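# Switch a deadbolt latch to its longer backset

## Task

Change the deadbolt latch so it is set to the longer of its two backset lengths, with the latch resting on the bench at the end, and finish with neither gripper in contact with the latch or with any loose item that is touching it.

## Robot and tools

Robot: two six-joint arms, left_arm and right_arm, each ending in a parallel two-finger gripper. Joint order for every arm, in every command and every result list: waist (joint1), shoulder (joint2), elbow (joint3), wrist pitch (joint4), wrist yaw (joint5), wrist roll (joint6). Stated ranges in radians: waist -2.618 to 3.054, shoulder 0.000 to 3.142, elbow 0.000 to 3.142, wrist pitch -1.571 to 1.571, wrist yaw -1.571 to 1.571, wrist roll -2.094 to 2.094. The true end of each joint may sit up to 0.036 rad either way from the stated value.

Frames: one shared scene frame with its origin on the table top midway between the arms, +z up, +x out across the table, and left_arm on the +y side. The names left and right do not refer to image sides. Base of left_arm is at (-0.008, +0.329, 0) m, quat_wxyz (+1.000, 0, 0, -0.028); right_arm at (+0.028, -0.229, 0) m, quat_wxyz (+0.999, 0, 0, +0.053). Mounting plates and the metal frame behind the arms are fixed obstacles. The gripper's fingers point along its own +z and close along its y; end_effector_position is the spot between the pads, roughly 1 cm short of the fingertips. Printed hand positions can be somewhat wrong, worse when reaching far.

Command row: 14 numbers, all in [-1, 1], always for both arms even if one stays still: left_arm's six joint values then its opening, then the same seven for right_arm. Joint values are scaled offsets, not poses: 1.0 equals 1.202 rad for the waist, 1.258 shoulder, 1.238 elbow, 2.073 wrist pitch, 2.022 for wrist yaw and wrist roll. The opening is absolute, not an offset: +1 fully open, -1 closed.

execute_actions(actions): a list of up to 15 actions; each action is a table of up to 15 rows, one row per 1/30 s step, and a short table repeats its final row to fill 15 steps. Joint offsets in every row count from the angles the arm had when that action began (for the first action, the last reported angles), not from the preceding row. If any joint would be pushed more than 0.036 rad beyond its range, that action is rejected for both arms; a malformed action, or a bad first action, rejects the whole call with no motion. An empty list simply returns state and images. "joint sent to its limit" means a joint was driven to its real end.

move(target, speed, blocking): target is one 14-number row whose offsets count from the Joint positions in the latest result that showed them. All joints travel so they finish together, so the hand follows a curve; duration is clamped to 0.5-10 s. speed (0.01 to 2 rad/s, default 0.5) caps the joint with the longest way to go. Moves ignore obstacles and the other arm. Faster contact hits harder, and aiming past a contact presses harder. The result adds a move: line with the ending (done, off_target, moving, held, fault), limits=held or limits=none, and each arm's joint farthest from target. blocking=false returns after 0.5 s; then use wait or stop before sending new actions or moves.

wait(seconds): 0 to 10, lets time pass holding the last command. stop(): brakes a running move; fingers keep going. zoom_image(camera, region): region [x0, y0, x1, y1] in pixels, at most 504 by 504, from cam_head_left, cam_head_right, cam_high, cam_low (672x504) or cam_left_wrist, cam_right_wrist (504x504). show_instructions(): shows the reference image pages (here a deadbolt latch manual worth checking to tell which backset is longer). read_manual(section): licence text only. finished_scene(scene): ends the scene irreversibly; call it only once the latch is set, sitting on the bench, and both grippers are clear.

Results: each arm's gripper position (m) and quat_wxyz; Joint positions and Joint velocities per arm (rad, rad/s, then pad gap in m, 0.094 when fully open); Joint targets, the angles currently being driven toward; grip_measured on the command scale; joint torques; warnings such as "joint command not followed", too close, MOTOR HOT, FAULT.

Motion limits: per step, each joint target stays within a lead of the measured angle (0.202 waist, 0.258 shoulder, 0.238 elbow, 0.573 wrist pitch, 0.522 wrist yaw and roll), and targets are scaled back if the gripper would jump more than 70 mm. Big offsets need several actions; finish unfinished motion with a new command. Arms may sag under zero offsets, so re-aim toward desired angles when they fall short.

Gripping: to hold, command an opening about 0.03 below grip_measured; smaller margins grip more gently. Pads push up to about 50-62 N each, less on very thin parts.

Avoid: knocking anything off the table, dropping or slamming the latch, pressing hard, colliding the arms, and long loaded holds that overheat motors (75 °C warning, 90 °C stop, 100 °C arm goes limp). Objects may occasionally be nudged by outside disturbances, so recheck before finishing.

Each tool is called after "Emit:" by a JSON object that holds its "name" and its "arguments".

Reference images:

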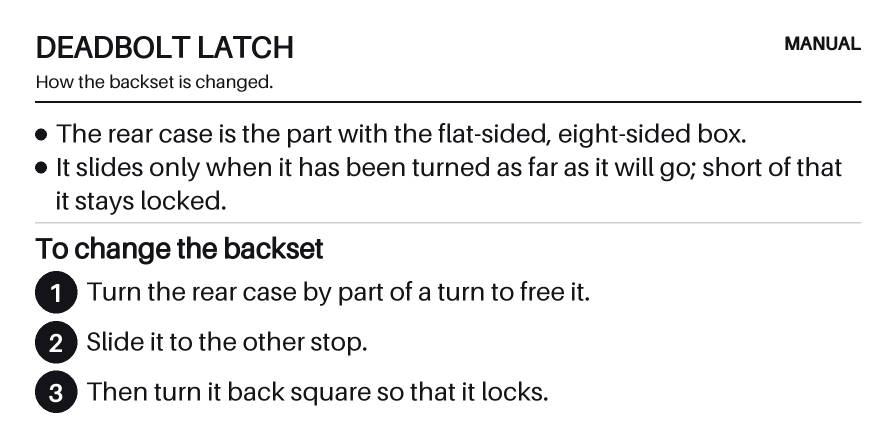

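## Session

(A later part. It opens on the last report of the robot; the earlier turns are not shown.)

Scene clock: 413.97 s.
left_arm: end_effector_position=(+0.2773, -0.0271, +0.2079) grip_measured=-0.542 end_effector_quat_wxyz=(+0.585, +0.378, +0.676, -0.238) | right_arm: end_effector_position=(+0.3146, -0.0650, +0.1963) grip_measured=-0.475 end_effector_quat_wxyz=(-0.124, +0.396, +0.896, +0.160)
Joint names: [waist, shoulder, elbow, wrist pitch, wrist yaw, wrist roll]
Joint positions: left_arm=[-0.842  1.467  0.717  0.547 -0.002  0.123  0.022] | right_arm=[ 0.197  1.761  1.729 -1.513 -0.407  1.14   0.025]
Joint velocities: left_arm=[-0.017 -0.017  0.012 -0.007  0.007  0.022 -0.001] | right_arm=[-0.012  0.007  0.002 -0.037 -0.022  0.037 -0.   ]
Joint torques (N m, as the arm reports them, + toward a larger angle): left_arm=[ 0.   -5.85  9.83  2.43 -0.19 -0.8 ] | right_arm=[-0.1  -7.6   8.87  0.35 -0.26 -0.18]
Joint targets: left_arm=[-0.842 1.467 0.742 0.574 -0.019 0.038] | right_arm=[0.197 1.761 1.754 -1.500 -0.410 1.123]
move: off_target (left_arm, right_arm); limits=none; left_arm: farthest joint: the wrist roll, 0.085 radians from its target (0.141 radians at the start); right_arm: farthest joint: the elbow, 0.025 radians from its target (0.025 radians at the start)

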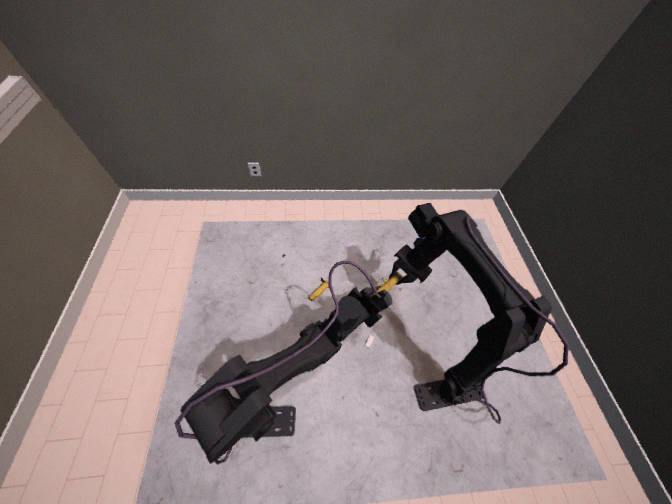

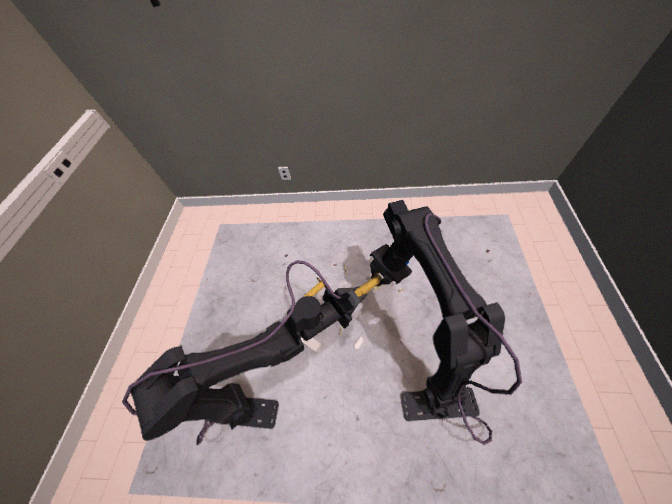

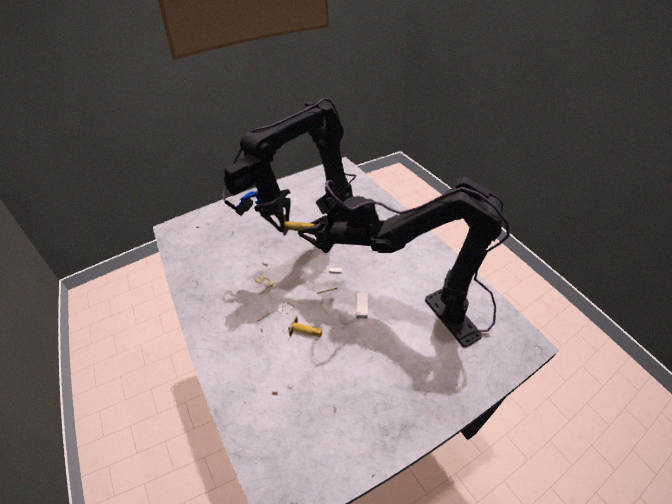

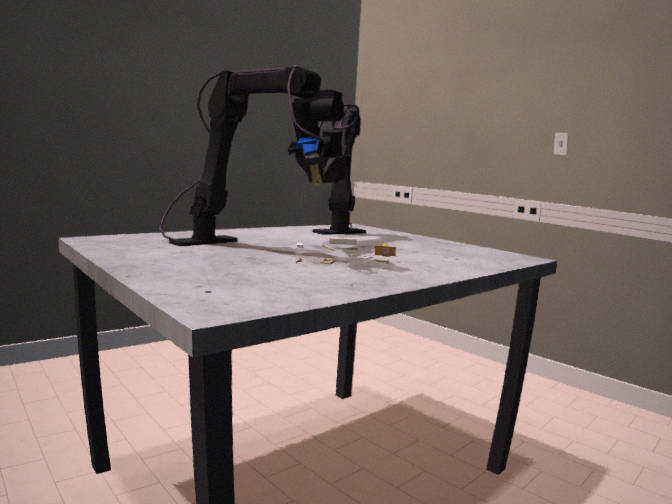

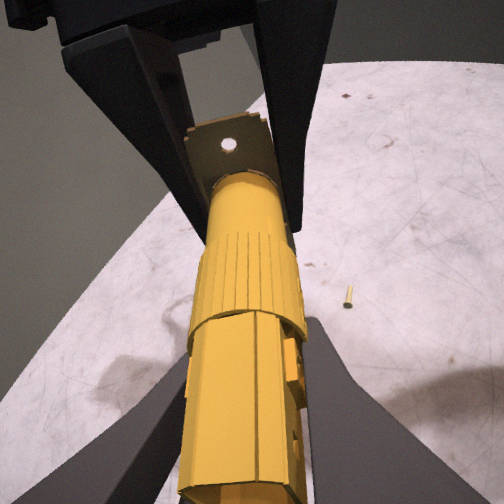

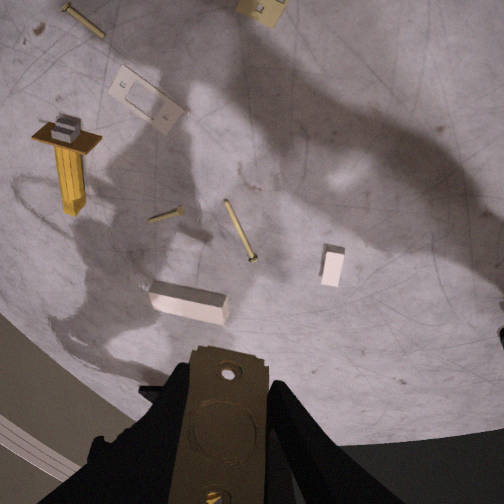

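Emit:
{"name": "move", "arguments": {"target": [0,0,0.02,0,0,0.03,0, 0,0,0.02,0,0,0,-0.6]}}

Emit:
{"name": "move", "arguments": {"target": [0,-0.2,-0.09,-0.045,0,0,0.2, 0,0,0.02,0,0,0,-0.6], "speed": 0.6}}

Emit:
{"name": "move", "arguments": {"target": [0.9,-0.35,-0.2,0,0,0,0.2, 0,0,0.02,0,0,0,-0.6], "speed": 1.0}}

Emit:
{"name": "move", "arguments": {"target": [0,0,0.02,0,0,0,0.2, 0.139,-0.05,-0.46,0.32,0.19,0.4,-0.6], "speed": 0.8}}

Scene clock: 422.83 s.
left_arm: end_effector_position=(+0.2771, -0.0271, +0.2076) grip_measured=-0.002 end_effector_quat_wxyz=(+0.590, +0.396, +0.667, -0.223) | right_arm: end_effector_position=(+0.3148, -0.0652, +0.1962) grip_measured=-0.475 end_effector_quat_wxyz=(-0.123, +0.397, +0.896, +0.160)
Joint names: [waist, shoulder, elbow, wrist pitch, wrist yaw, wrist roll]
Joint positions: left_arm=[-0.842  1.467  0.717  0.546 -0.001  0.175  0.047] | right_arm=[ 0.197  1.761  1.729 -1.513 -0.406  1.141  0.025]
Joint velocities: left_arm=[ 0.007  0.017 -0.002  0.037  0.007 -0.037 -0.002] | right_arm=[ 0.022  0.002 -0.007 -0.007 -0.066 -0.037  0.001]
Joint torques (N m, as the arm reports them, + toward a larger angle): left_arm=[-0.03 -5.89  9.89  2.15 -0.02  0.03] | right_arm=[-0.09 -7.84  8.78  0.2  -0.22  0.04]
Joint targets: left_arm=[-0.842 1.467 0.742 0.548 -0.002 0.184] | right_arm=[0.197 1.761 1.754 -1.513 -0.407 1.140]
move: off_target (left_arm, right_arm); limits=none; left_arm: farthest joint: the elbow, 0.025 radians from its target (0.025 radians at the start); right_arm: farthest joint: the elbow, 0.025 radians from its target (0.025 radians at the start)

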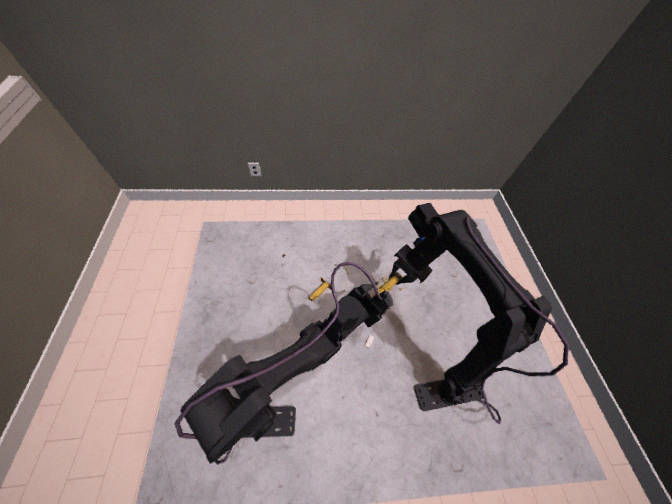

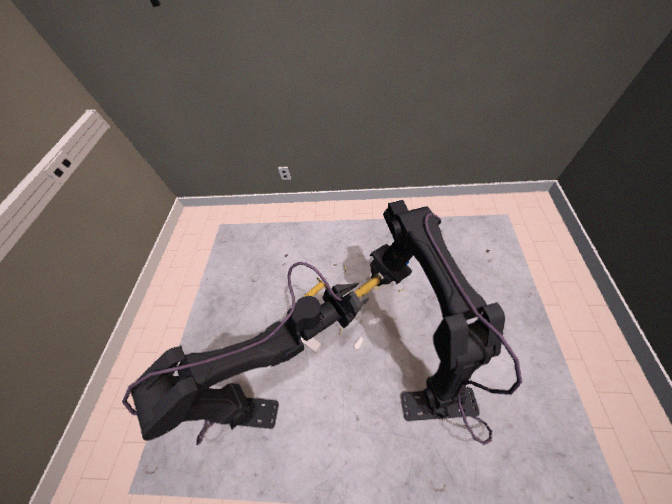

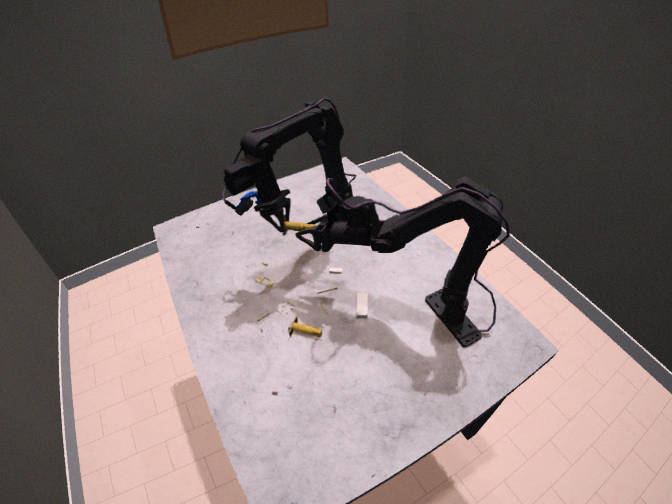

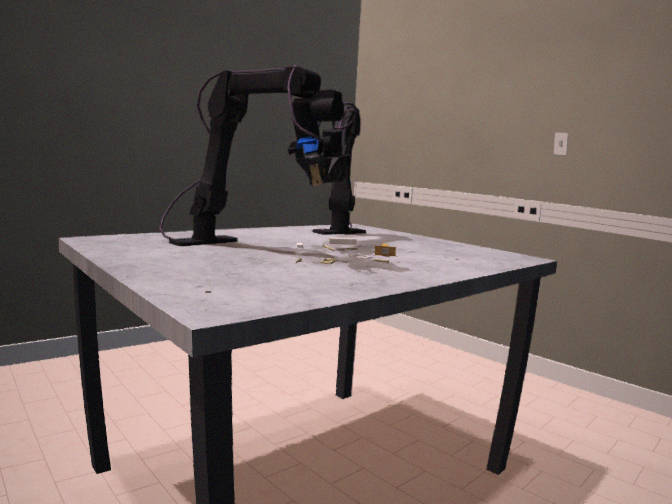

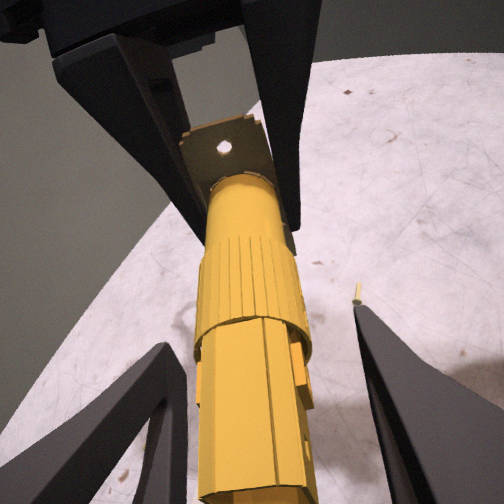

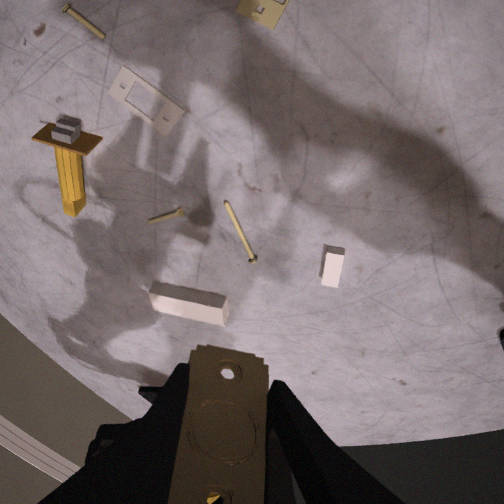

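Scene clock: 423.93 s.
left_arm: end_effector_position=(+0.2501, +0.0068, +0.2376) grip_measured=+0.198 end_effector_quat_wxyz=(+0.610, +0.387, +0.652, -0.231) | right_arm: end_effector_position=(+0.3148, -0.0652, +0.1962) grip_measured=-0.475 end_effector_quat_wxyz=(-0.123, +0.397, +0.896, +0.160)
Joint names: [waist, shoulder, elbow, wrist pitch, wrist yaw, wrist roll]
Joint positions: left_arm=[-0.842  1.233  0.616  0.467 -0.001  0.175  0.056] | right_arm=[ 0.197  1.761  1.729 -1.513 -0.406  1.141  0.025]
Joint velocities: left_arm=[-0.007 -0.012  0.007  0.022  0.022 -0.081  0.   ] | right_arm=[-0.032  0.007  0.007 -0.066  0.081 -0.022 -0.002]
Joint torques (N m, as the arm reports them, + toward a larger angle): left_arm=[-0.03 -5.3   7.24  2.03 -0.01 -0.04] | right_arm=[ 0.06 -7.86  8.82  0.19 -0.2  -0.01]
Joint targets: left_arm=[-0.842 1.216 0.605 0.453 -0.001 0.175] | right_arm=[0.197 1.761 1.754 -1.513 -0.406 1.141]
move: off_target (right_arm); limits=none; left_arm: farthest joint: the shoulder, 0.018 radians from its target (0.252 radians at the start); right_arm: farthest joint: the elbow, 0.025 radians from its target (0.025 radians at the start)

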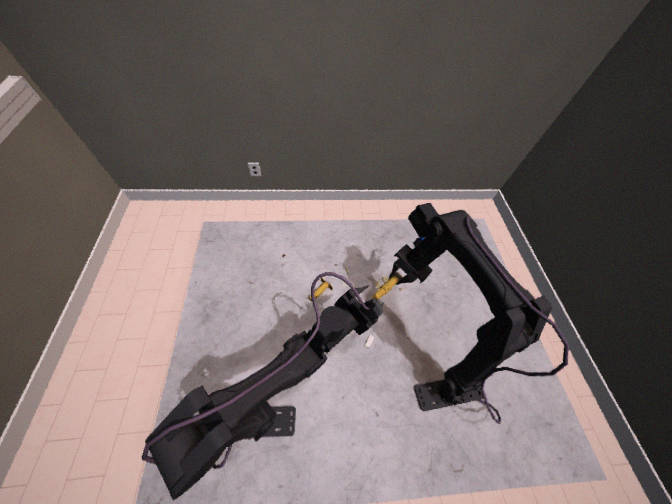

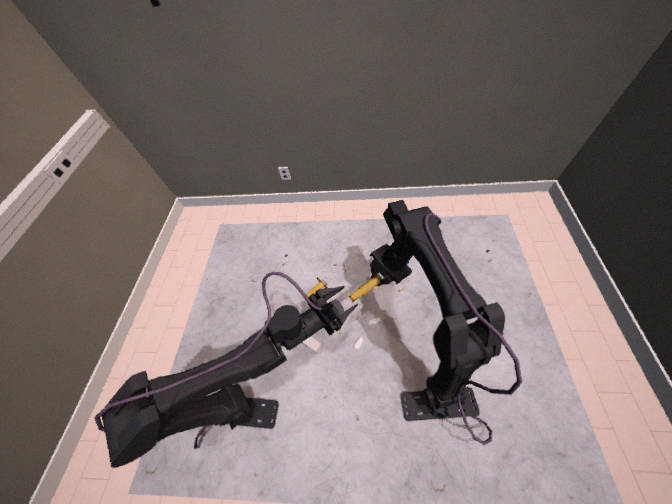

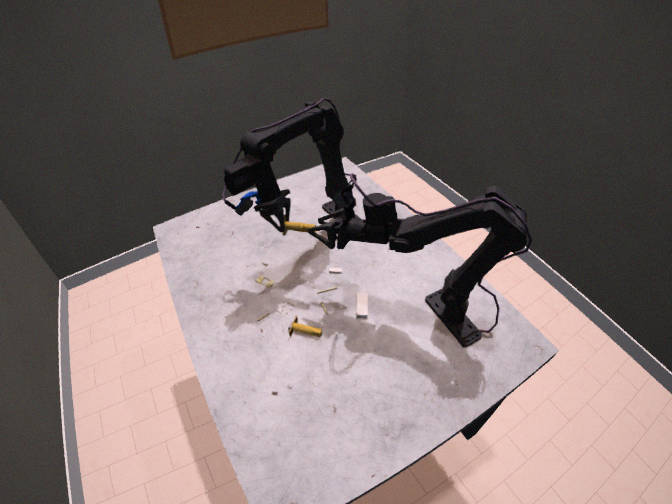

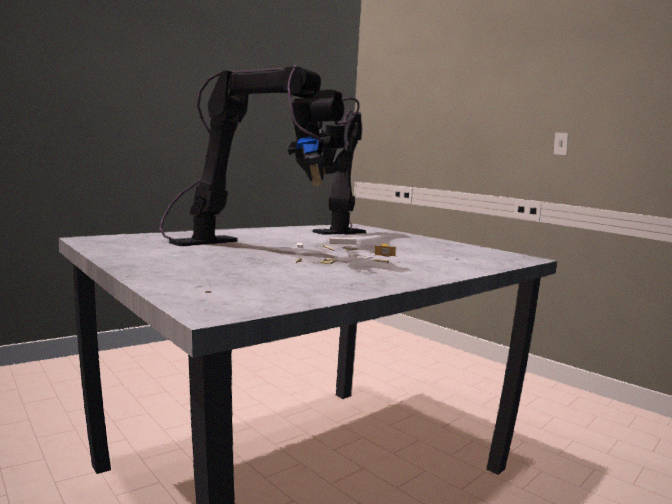

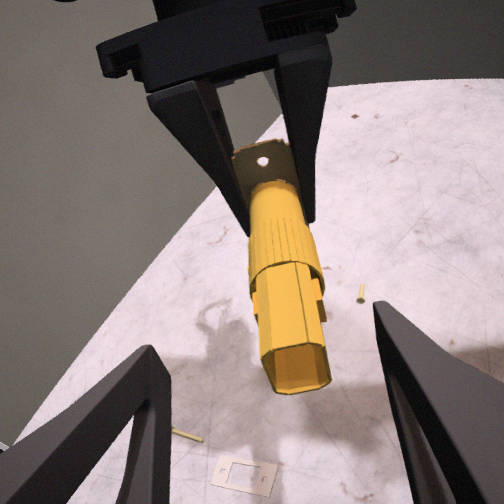

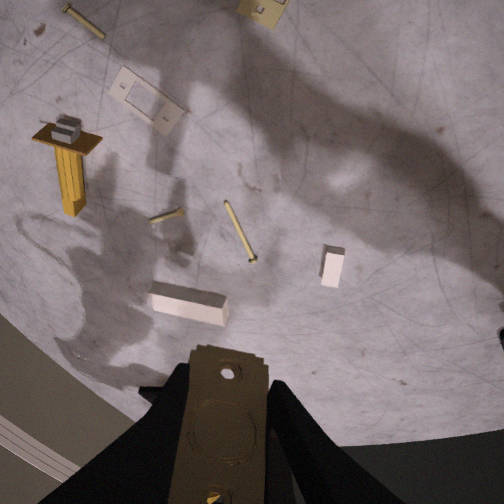

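Scene clock: 425.50 s.
left_arm: end_effector_position=(+0.3216, +0.3894, +0.2696) grip_measured=+0.198 end_effector_quat_wxyz=(+0.707, -0.002, +0.696, +0.126) | right_arm: end_effector_position=(+0.3149, -0.0652, +0.1962) grip_measured=-0.475 end_effector_quat_wxyz=(-0.123, +0.396, +0.896, +0.160)
Joint names: [waist, shoulder, elbow, wrist pitch, wrist yaw, wrist roll]
Joint positions: left_arm=[ 0.233  0.815  0.379  0.467 -0.004  0.175  0.056] | right_arm=[ 0.197  1.761  1.729 -1.512 -0.406  1.141  0.025]
Joint velocities: left_arm=[ 0.002 -0.007 -0.007 -0.007 -0.051  0.037  0.   ] | right_arm=[ 0.002 -0.007 -0.012  0.007 -0.022  0.022 -0.001]
Joint torques (N m, as the arm reports them, + toward a larger angle): left_arm=[ 0.52 -2.29  7.46  2.11  0.01 -0.03] | right_arm=[ 0.   -7.69  8.93  0.19 -0.21  0.02]
Joint targets: left_arm=[0.239 0.793 0.369 0.467 -0.001 0.175] | right_arm=[0.197 1.761 1.754 -1.513 -0.406 1.141]
move: off_target (left_arm, right_arm); limits=none; left_arm: farthest joint: the shoulder, 0.022 radians from its target (0.440 radians at the start); right_arm: farthest joint: the elbow, 0.025 radians from its target (0.025 radians at the start)

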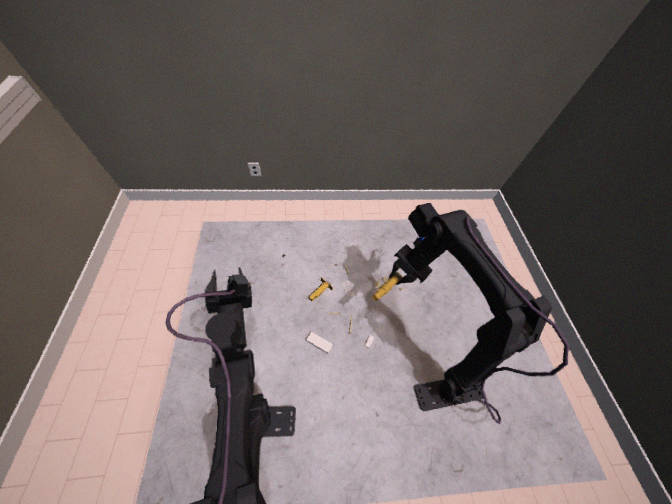

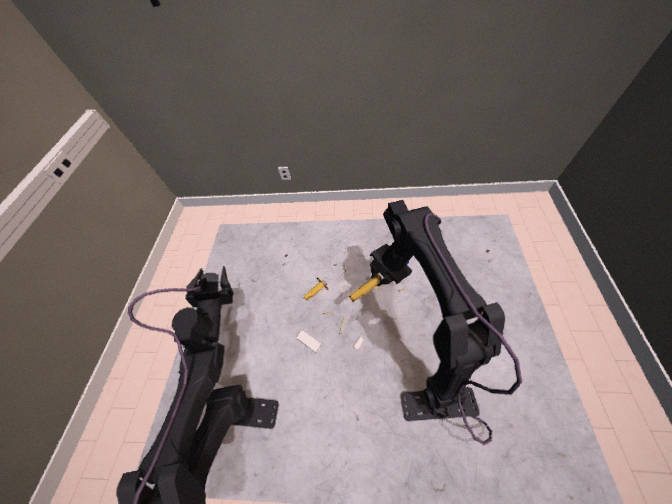

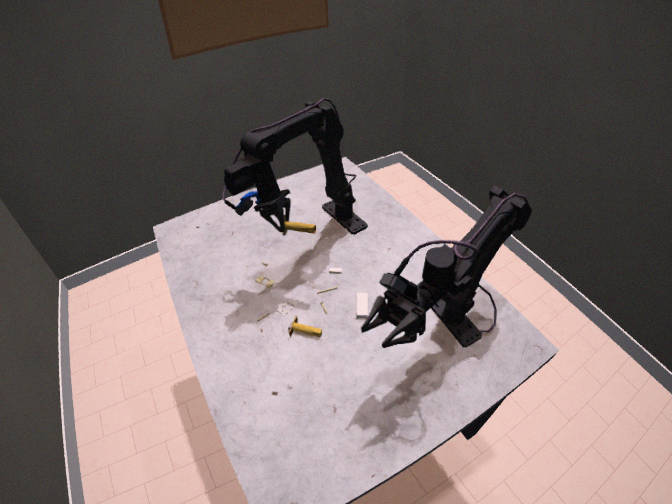

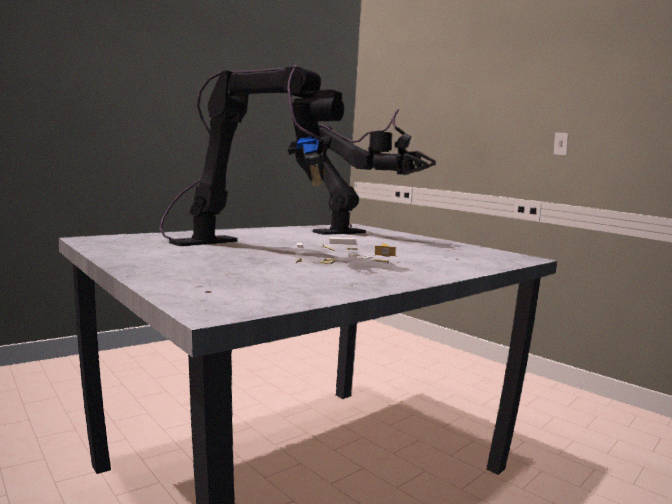

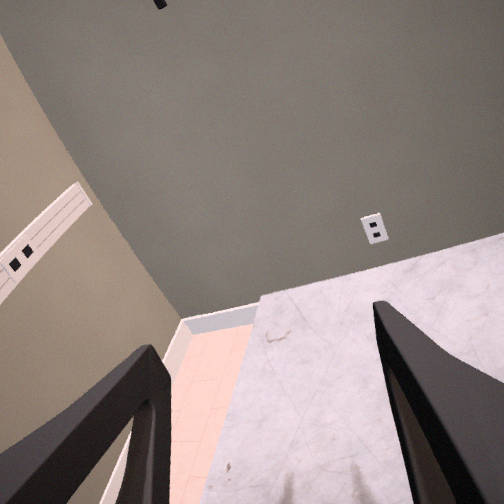

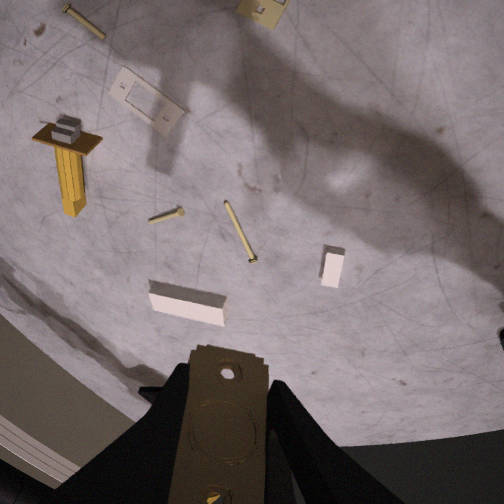

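Scene clock: 427.40 s.
left_arm: end_effector_position=(+0.3216, +0.3894, +0.2696) grip_measured=+0.198 end_effector_quat_wxyz=(+0.707, -0.002, +0.696, +0.126) | right_arm: end_effector_position=(+0.3312, -0.0710, +0.0570) grip_measured=-0.475 end_effector_quat_wxyz=(+0.014, +0.670, +0.738, +0.083)
Joint names: [waist, shoulder, elbow, wrist pitch, wrist yaw, wrist roll]
Joint positions: left_arm=[ 0.233  0.815  0.379  0.467 -0.004  0.175  0.056] | right_arm=[ 0.355  1.728  1.177 -0.855 -0.034  1.938  0.025]
Joint velocities: left_arm=[ 0.002 -0.032 -0.012  0.022 -0.11   0.022 -0.   ] | right_arm=[ 0.002  0.002 -0.017 -0.037  0.037  0.066 -0.001]
Joint torques (N m, as the arm reports them, + toward a larger angle): left_arm=[-0.02 -0.45 10.48  2.1  -0.01 -0.05] | right_arm=[  0.49 -10.01   5.67   0.53   0.13   0.16]
Joint targets: left_arm=[0.233 0.815 0.404 0.467 -0.004 0.175] | right_arm=[0.364 1.698 1.160 -0.849 -0.021 1.950]
move: off_target (left_arm, right_arm); limits=none; left_arm: farthest joint: the elbow, 0.024 radians from its target (0.024 radians at the start); right_arm: farthest joint: the shoulder, 0.030 radians from its target (0.063 radians at the start)

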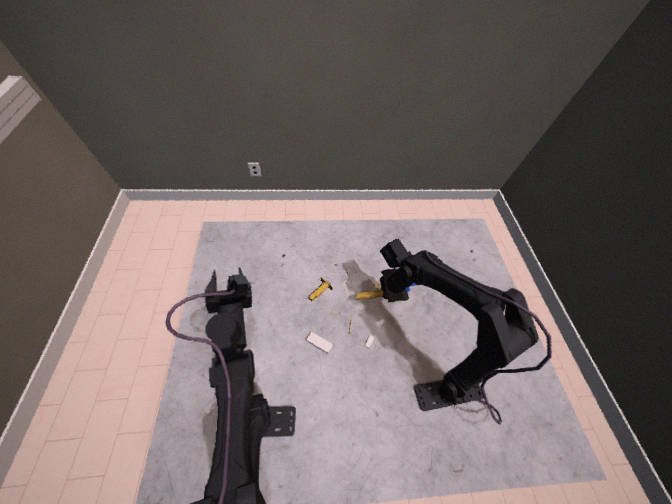

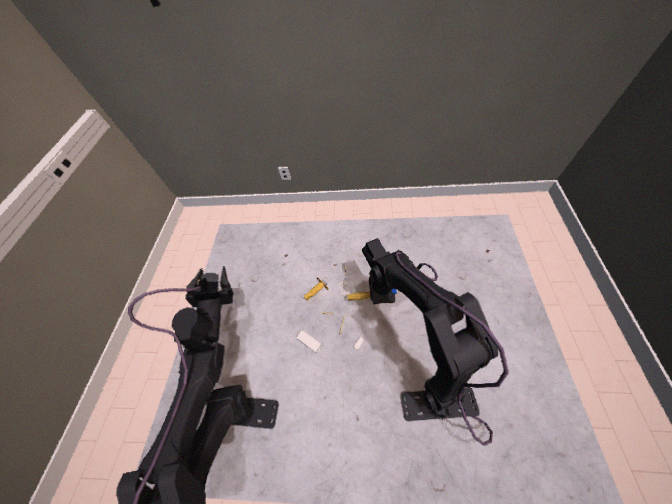

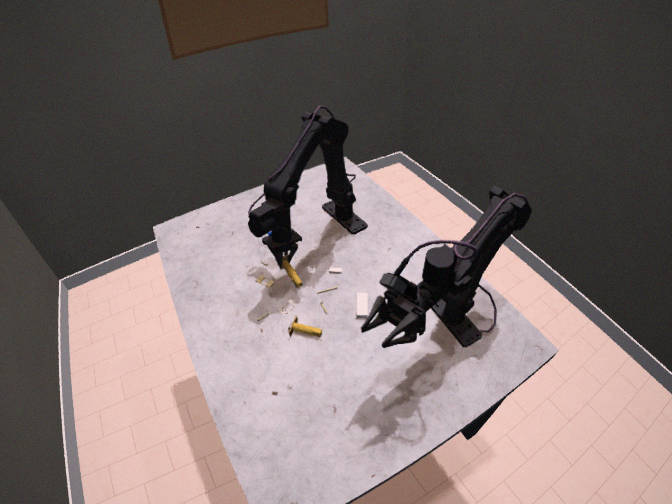

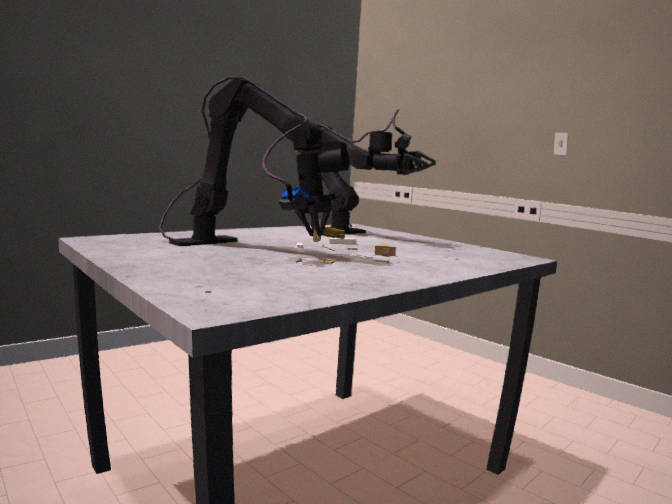

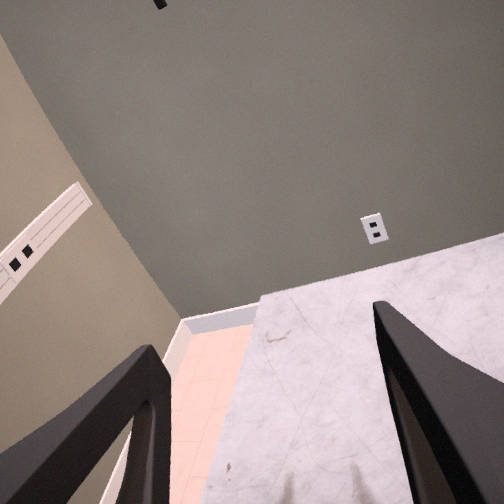

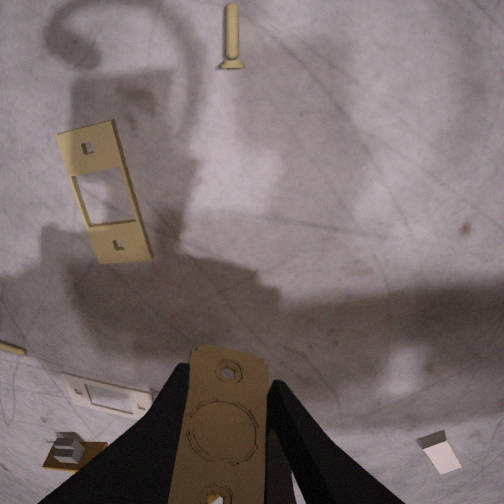

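Emit:
{"name": "move", "arguments": {"target": [0,0,0.02,0,0,0,0.2, 0.007,0.0,-0.085,0.017,0,0,-0.6], "speed": 0.25}}

Scene clock: 435.03 s.
left_arm: end_effector_position=(+0.3216, +0.3894, +0.2696) grip_measured=+0.198 end_effector_quat_wxyz=(+0.707, -0.002, +0.696, +0.126) | right_arm: end_effector_position=(+0.3118, -0.0806, +0.0345) grip_measured=-0.475 end_effector_quat_wxyz=(+0.003, +0.672, +0.738, +0.056)
Joint names: [waist, shoulder, elbow, wrist pitch, wrist yaw, wrist roll]
Joint positions: left_arm=[ 0.233  0.815  0.379  0.467 -0.004  0.175  0.056] | right_arm=[ 0.355  1.728  1.09  -0.825 -0.034  1.939  0.025]
Joint velocities: left_arm=[-0.002 -0.002 -0.002 -0.095  0.051  0.007  0.   ] | right_arm=[-0.007  0.012 -0.002 -0.007 -0.007 -0.066 -0.   ]
Joint torques (N m, as the arm reports them, + toward a larger angle): left_arm=[-0.04 -0.45 10.43  2.1  -0.01 -0.04] | right_arm=[ 0.48 -7.57  5.4   0.4  -0.02 -0.01]
Joint targets: left_arm=[0.233 0.815 0.404 0.467 -0.004 0.175] | right_arm=[0.364 1.728 1.071 -0.820 -0.035 1.938]
move: off_target (left_arm); limits=none; left_arm: farthest joint: the elbow, 0.024 radians from its target (0.024 radians at the start); right_arm: farthest joint: the elbow, 0.018 radians from its target (0.105 radians at the start)

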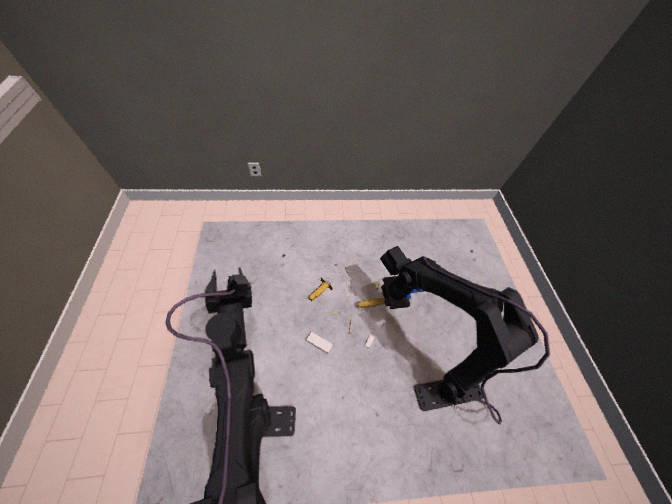

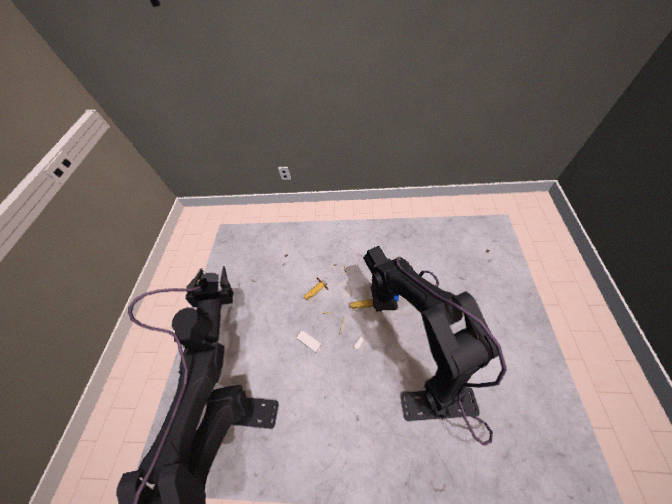

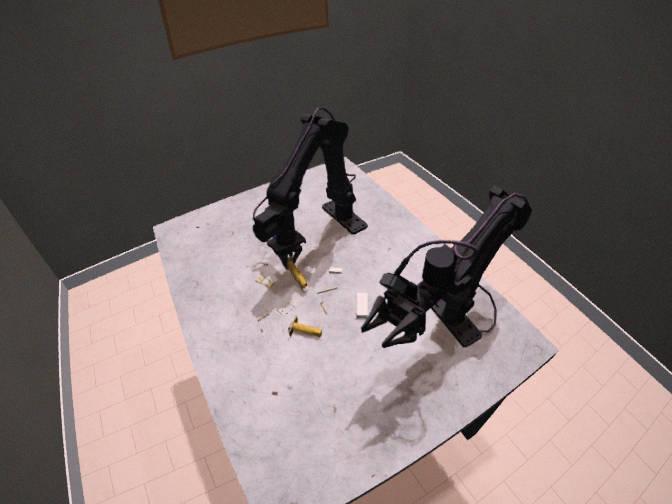

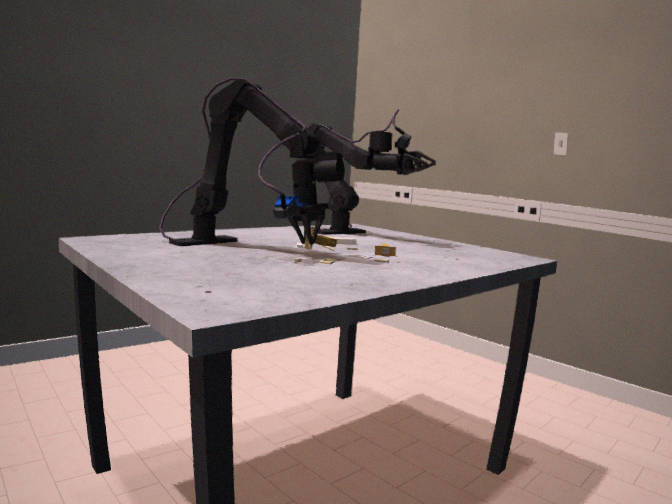

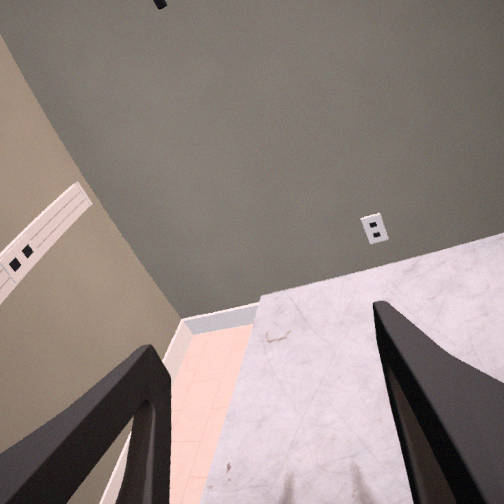

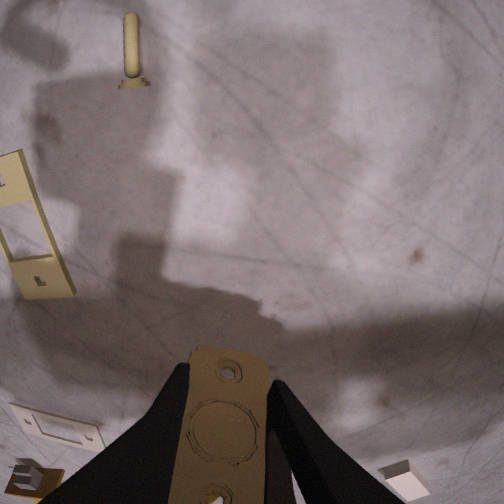

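Emit:
{"name": "move", "arguments": {"target": [0,0,0.02,0,0,0,0.2, 0,0.008,-0.042,0.005,0,0,-0.6], "speed": 0.15}}

Scene clock: 441.40 s.
left_arm: end_effector_position=(+0.3216, +0.3894, +0.2696) grip_measured=+0.198 end_effector_quat_wxyz=(+0.707, -0.002, +0.696, +0.126) | right_arm: end_effector_position=(+0.3035, -0.0847, +0.0265) grip_measured=-0.475 end_effector_quat_wxyz=(-0.001, +0.672, +0.739, +0.045)
Joint names: [waist, shoulder, elbow, wrist pitch, wrist yaw, wrist roll]
Joint positions: left_arm=[ 0.233  0.815  0.379  0.467 -0.004  0.175  0.056] | right_arm=[ 0.355  1.728  1.057 -0.817 -0.034  1.939  0.025]
Joint velocities: left_arm=[-0.007  0.002  0.002 -0.007  0.007  0.037 -0.   ] | right_arm=[-0.007 -0.002 -0.022  0.051 -0.007  0.081  0.   ]
Joint torques (N m, as the arm reports them, + toward a larger angle): left_arm=[ 0.   -0.46 10.43  2.11 -0.01 -0.05] | right_arm=[-0.05 -6.83  5.11  0.32  0.03  0.  ]
Joint targets: left_arm=[0.233 0.815 0.404 0.467 -0.004 0.175] | right_arm=[0.355 1.738 1.038 -0.814 -0.034 1.939]
move: off_target (left_arm); limits=none; left_arm: farthest joint: the elbow, 0.024 radians from its target (0.024 radians at the start); right_arm: farthest joint: the elbow, 0.019 radians from its target (0.052 radians at the start)

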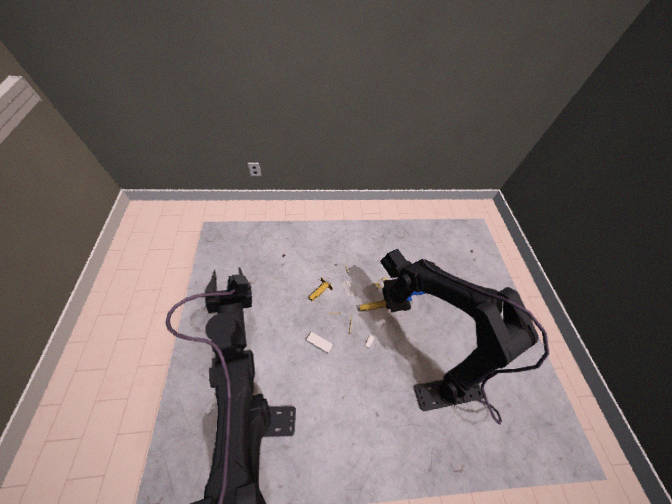

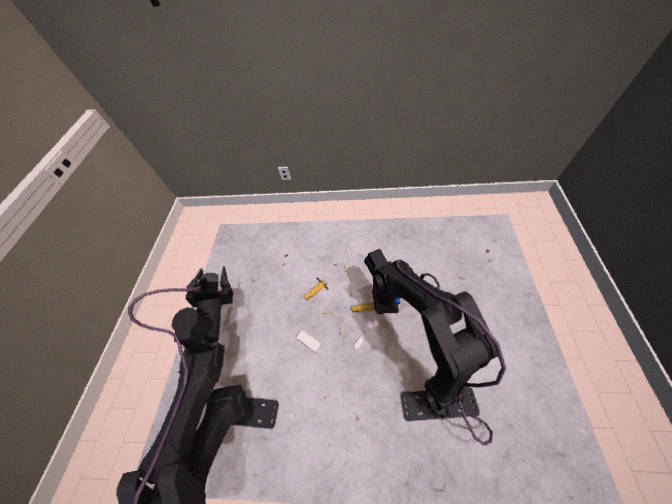

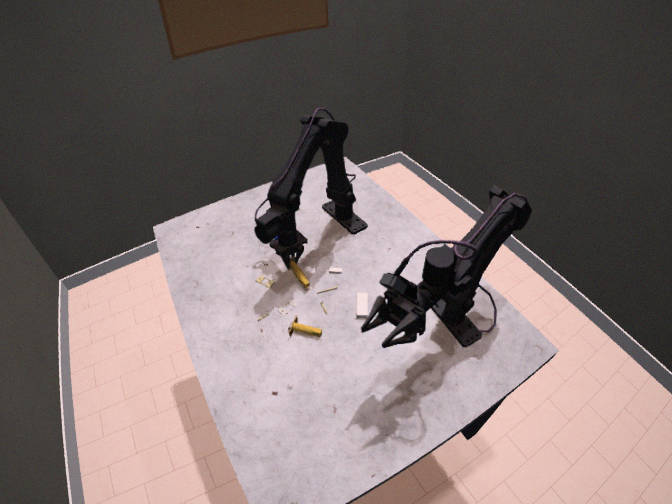

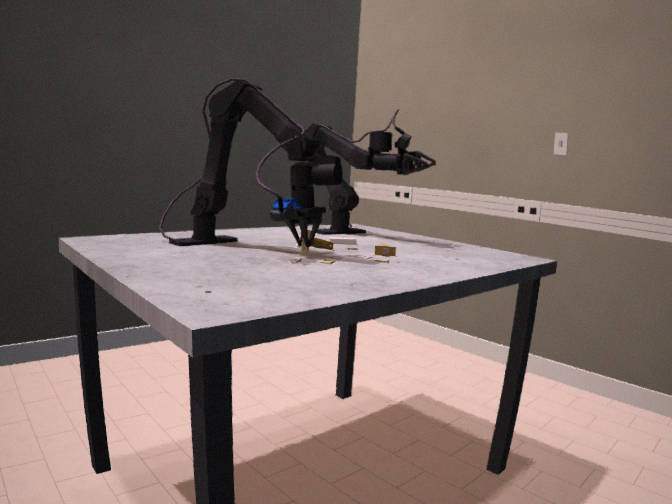

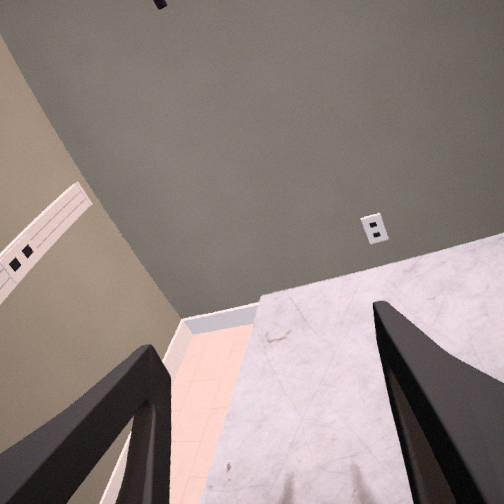

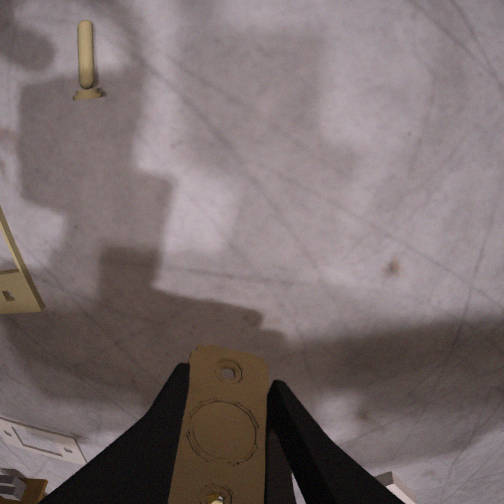

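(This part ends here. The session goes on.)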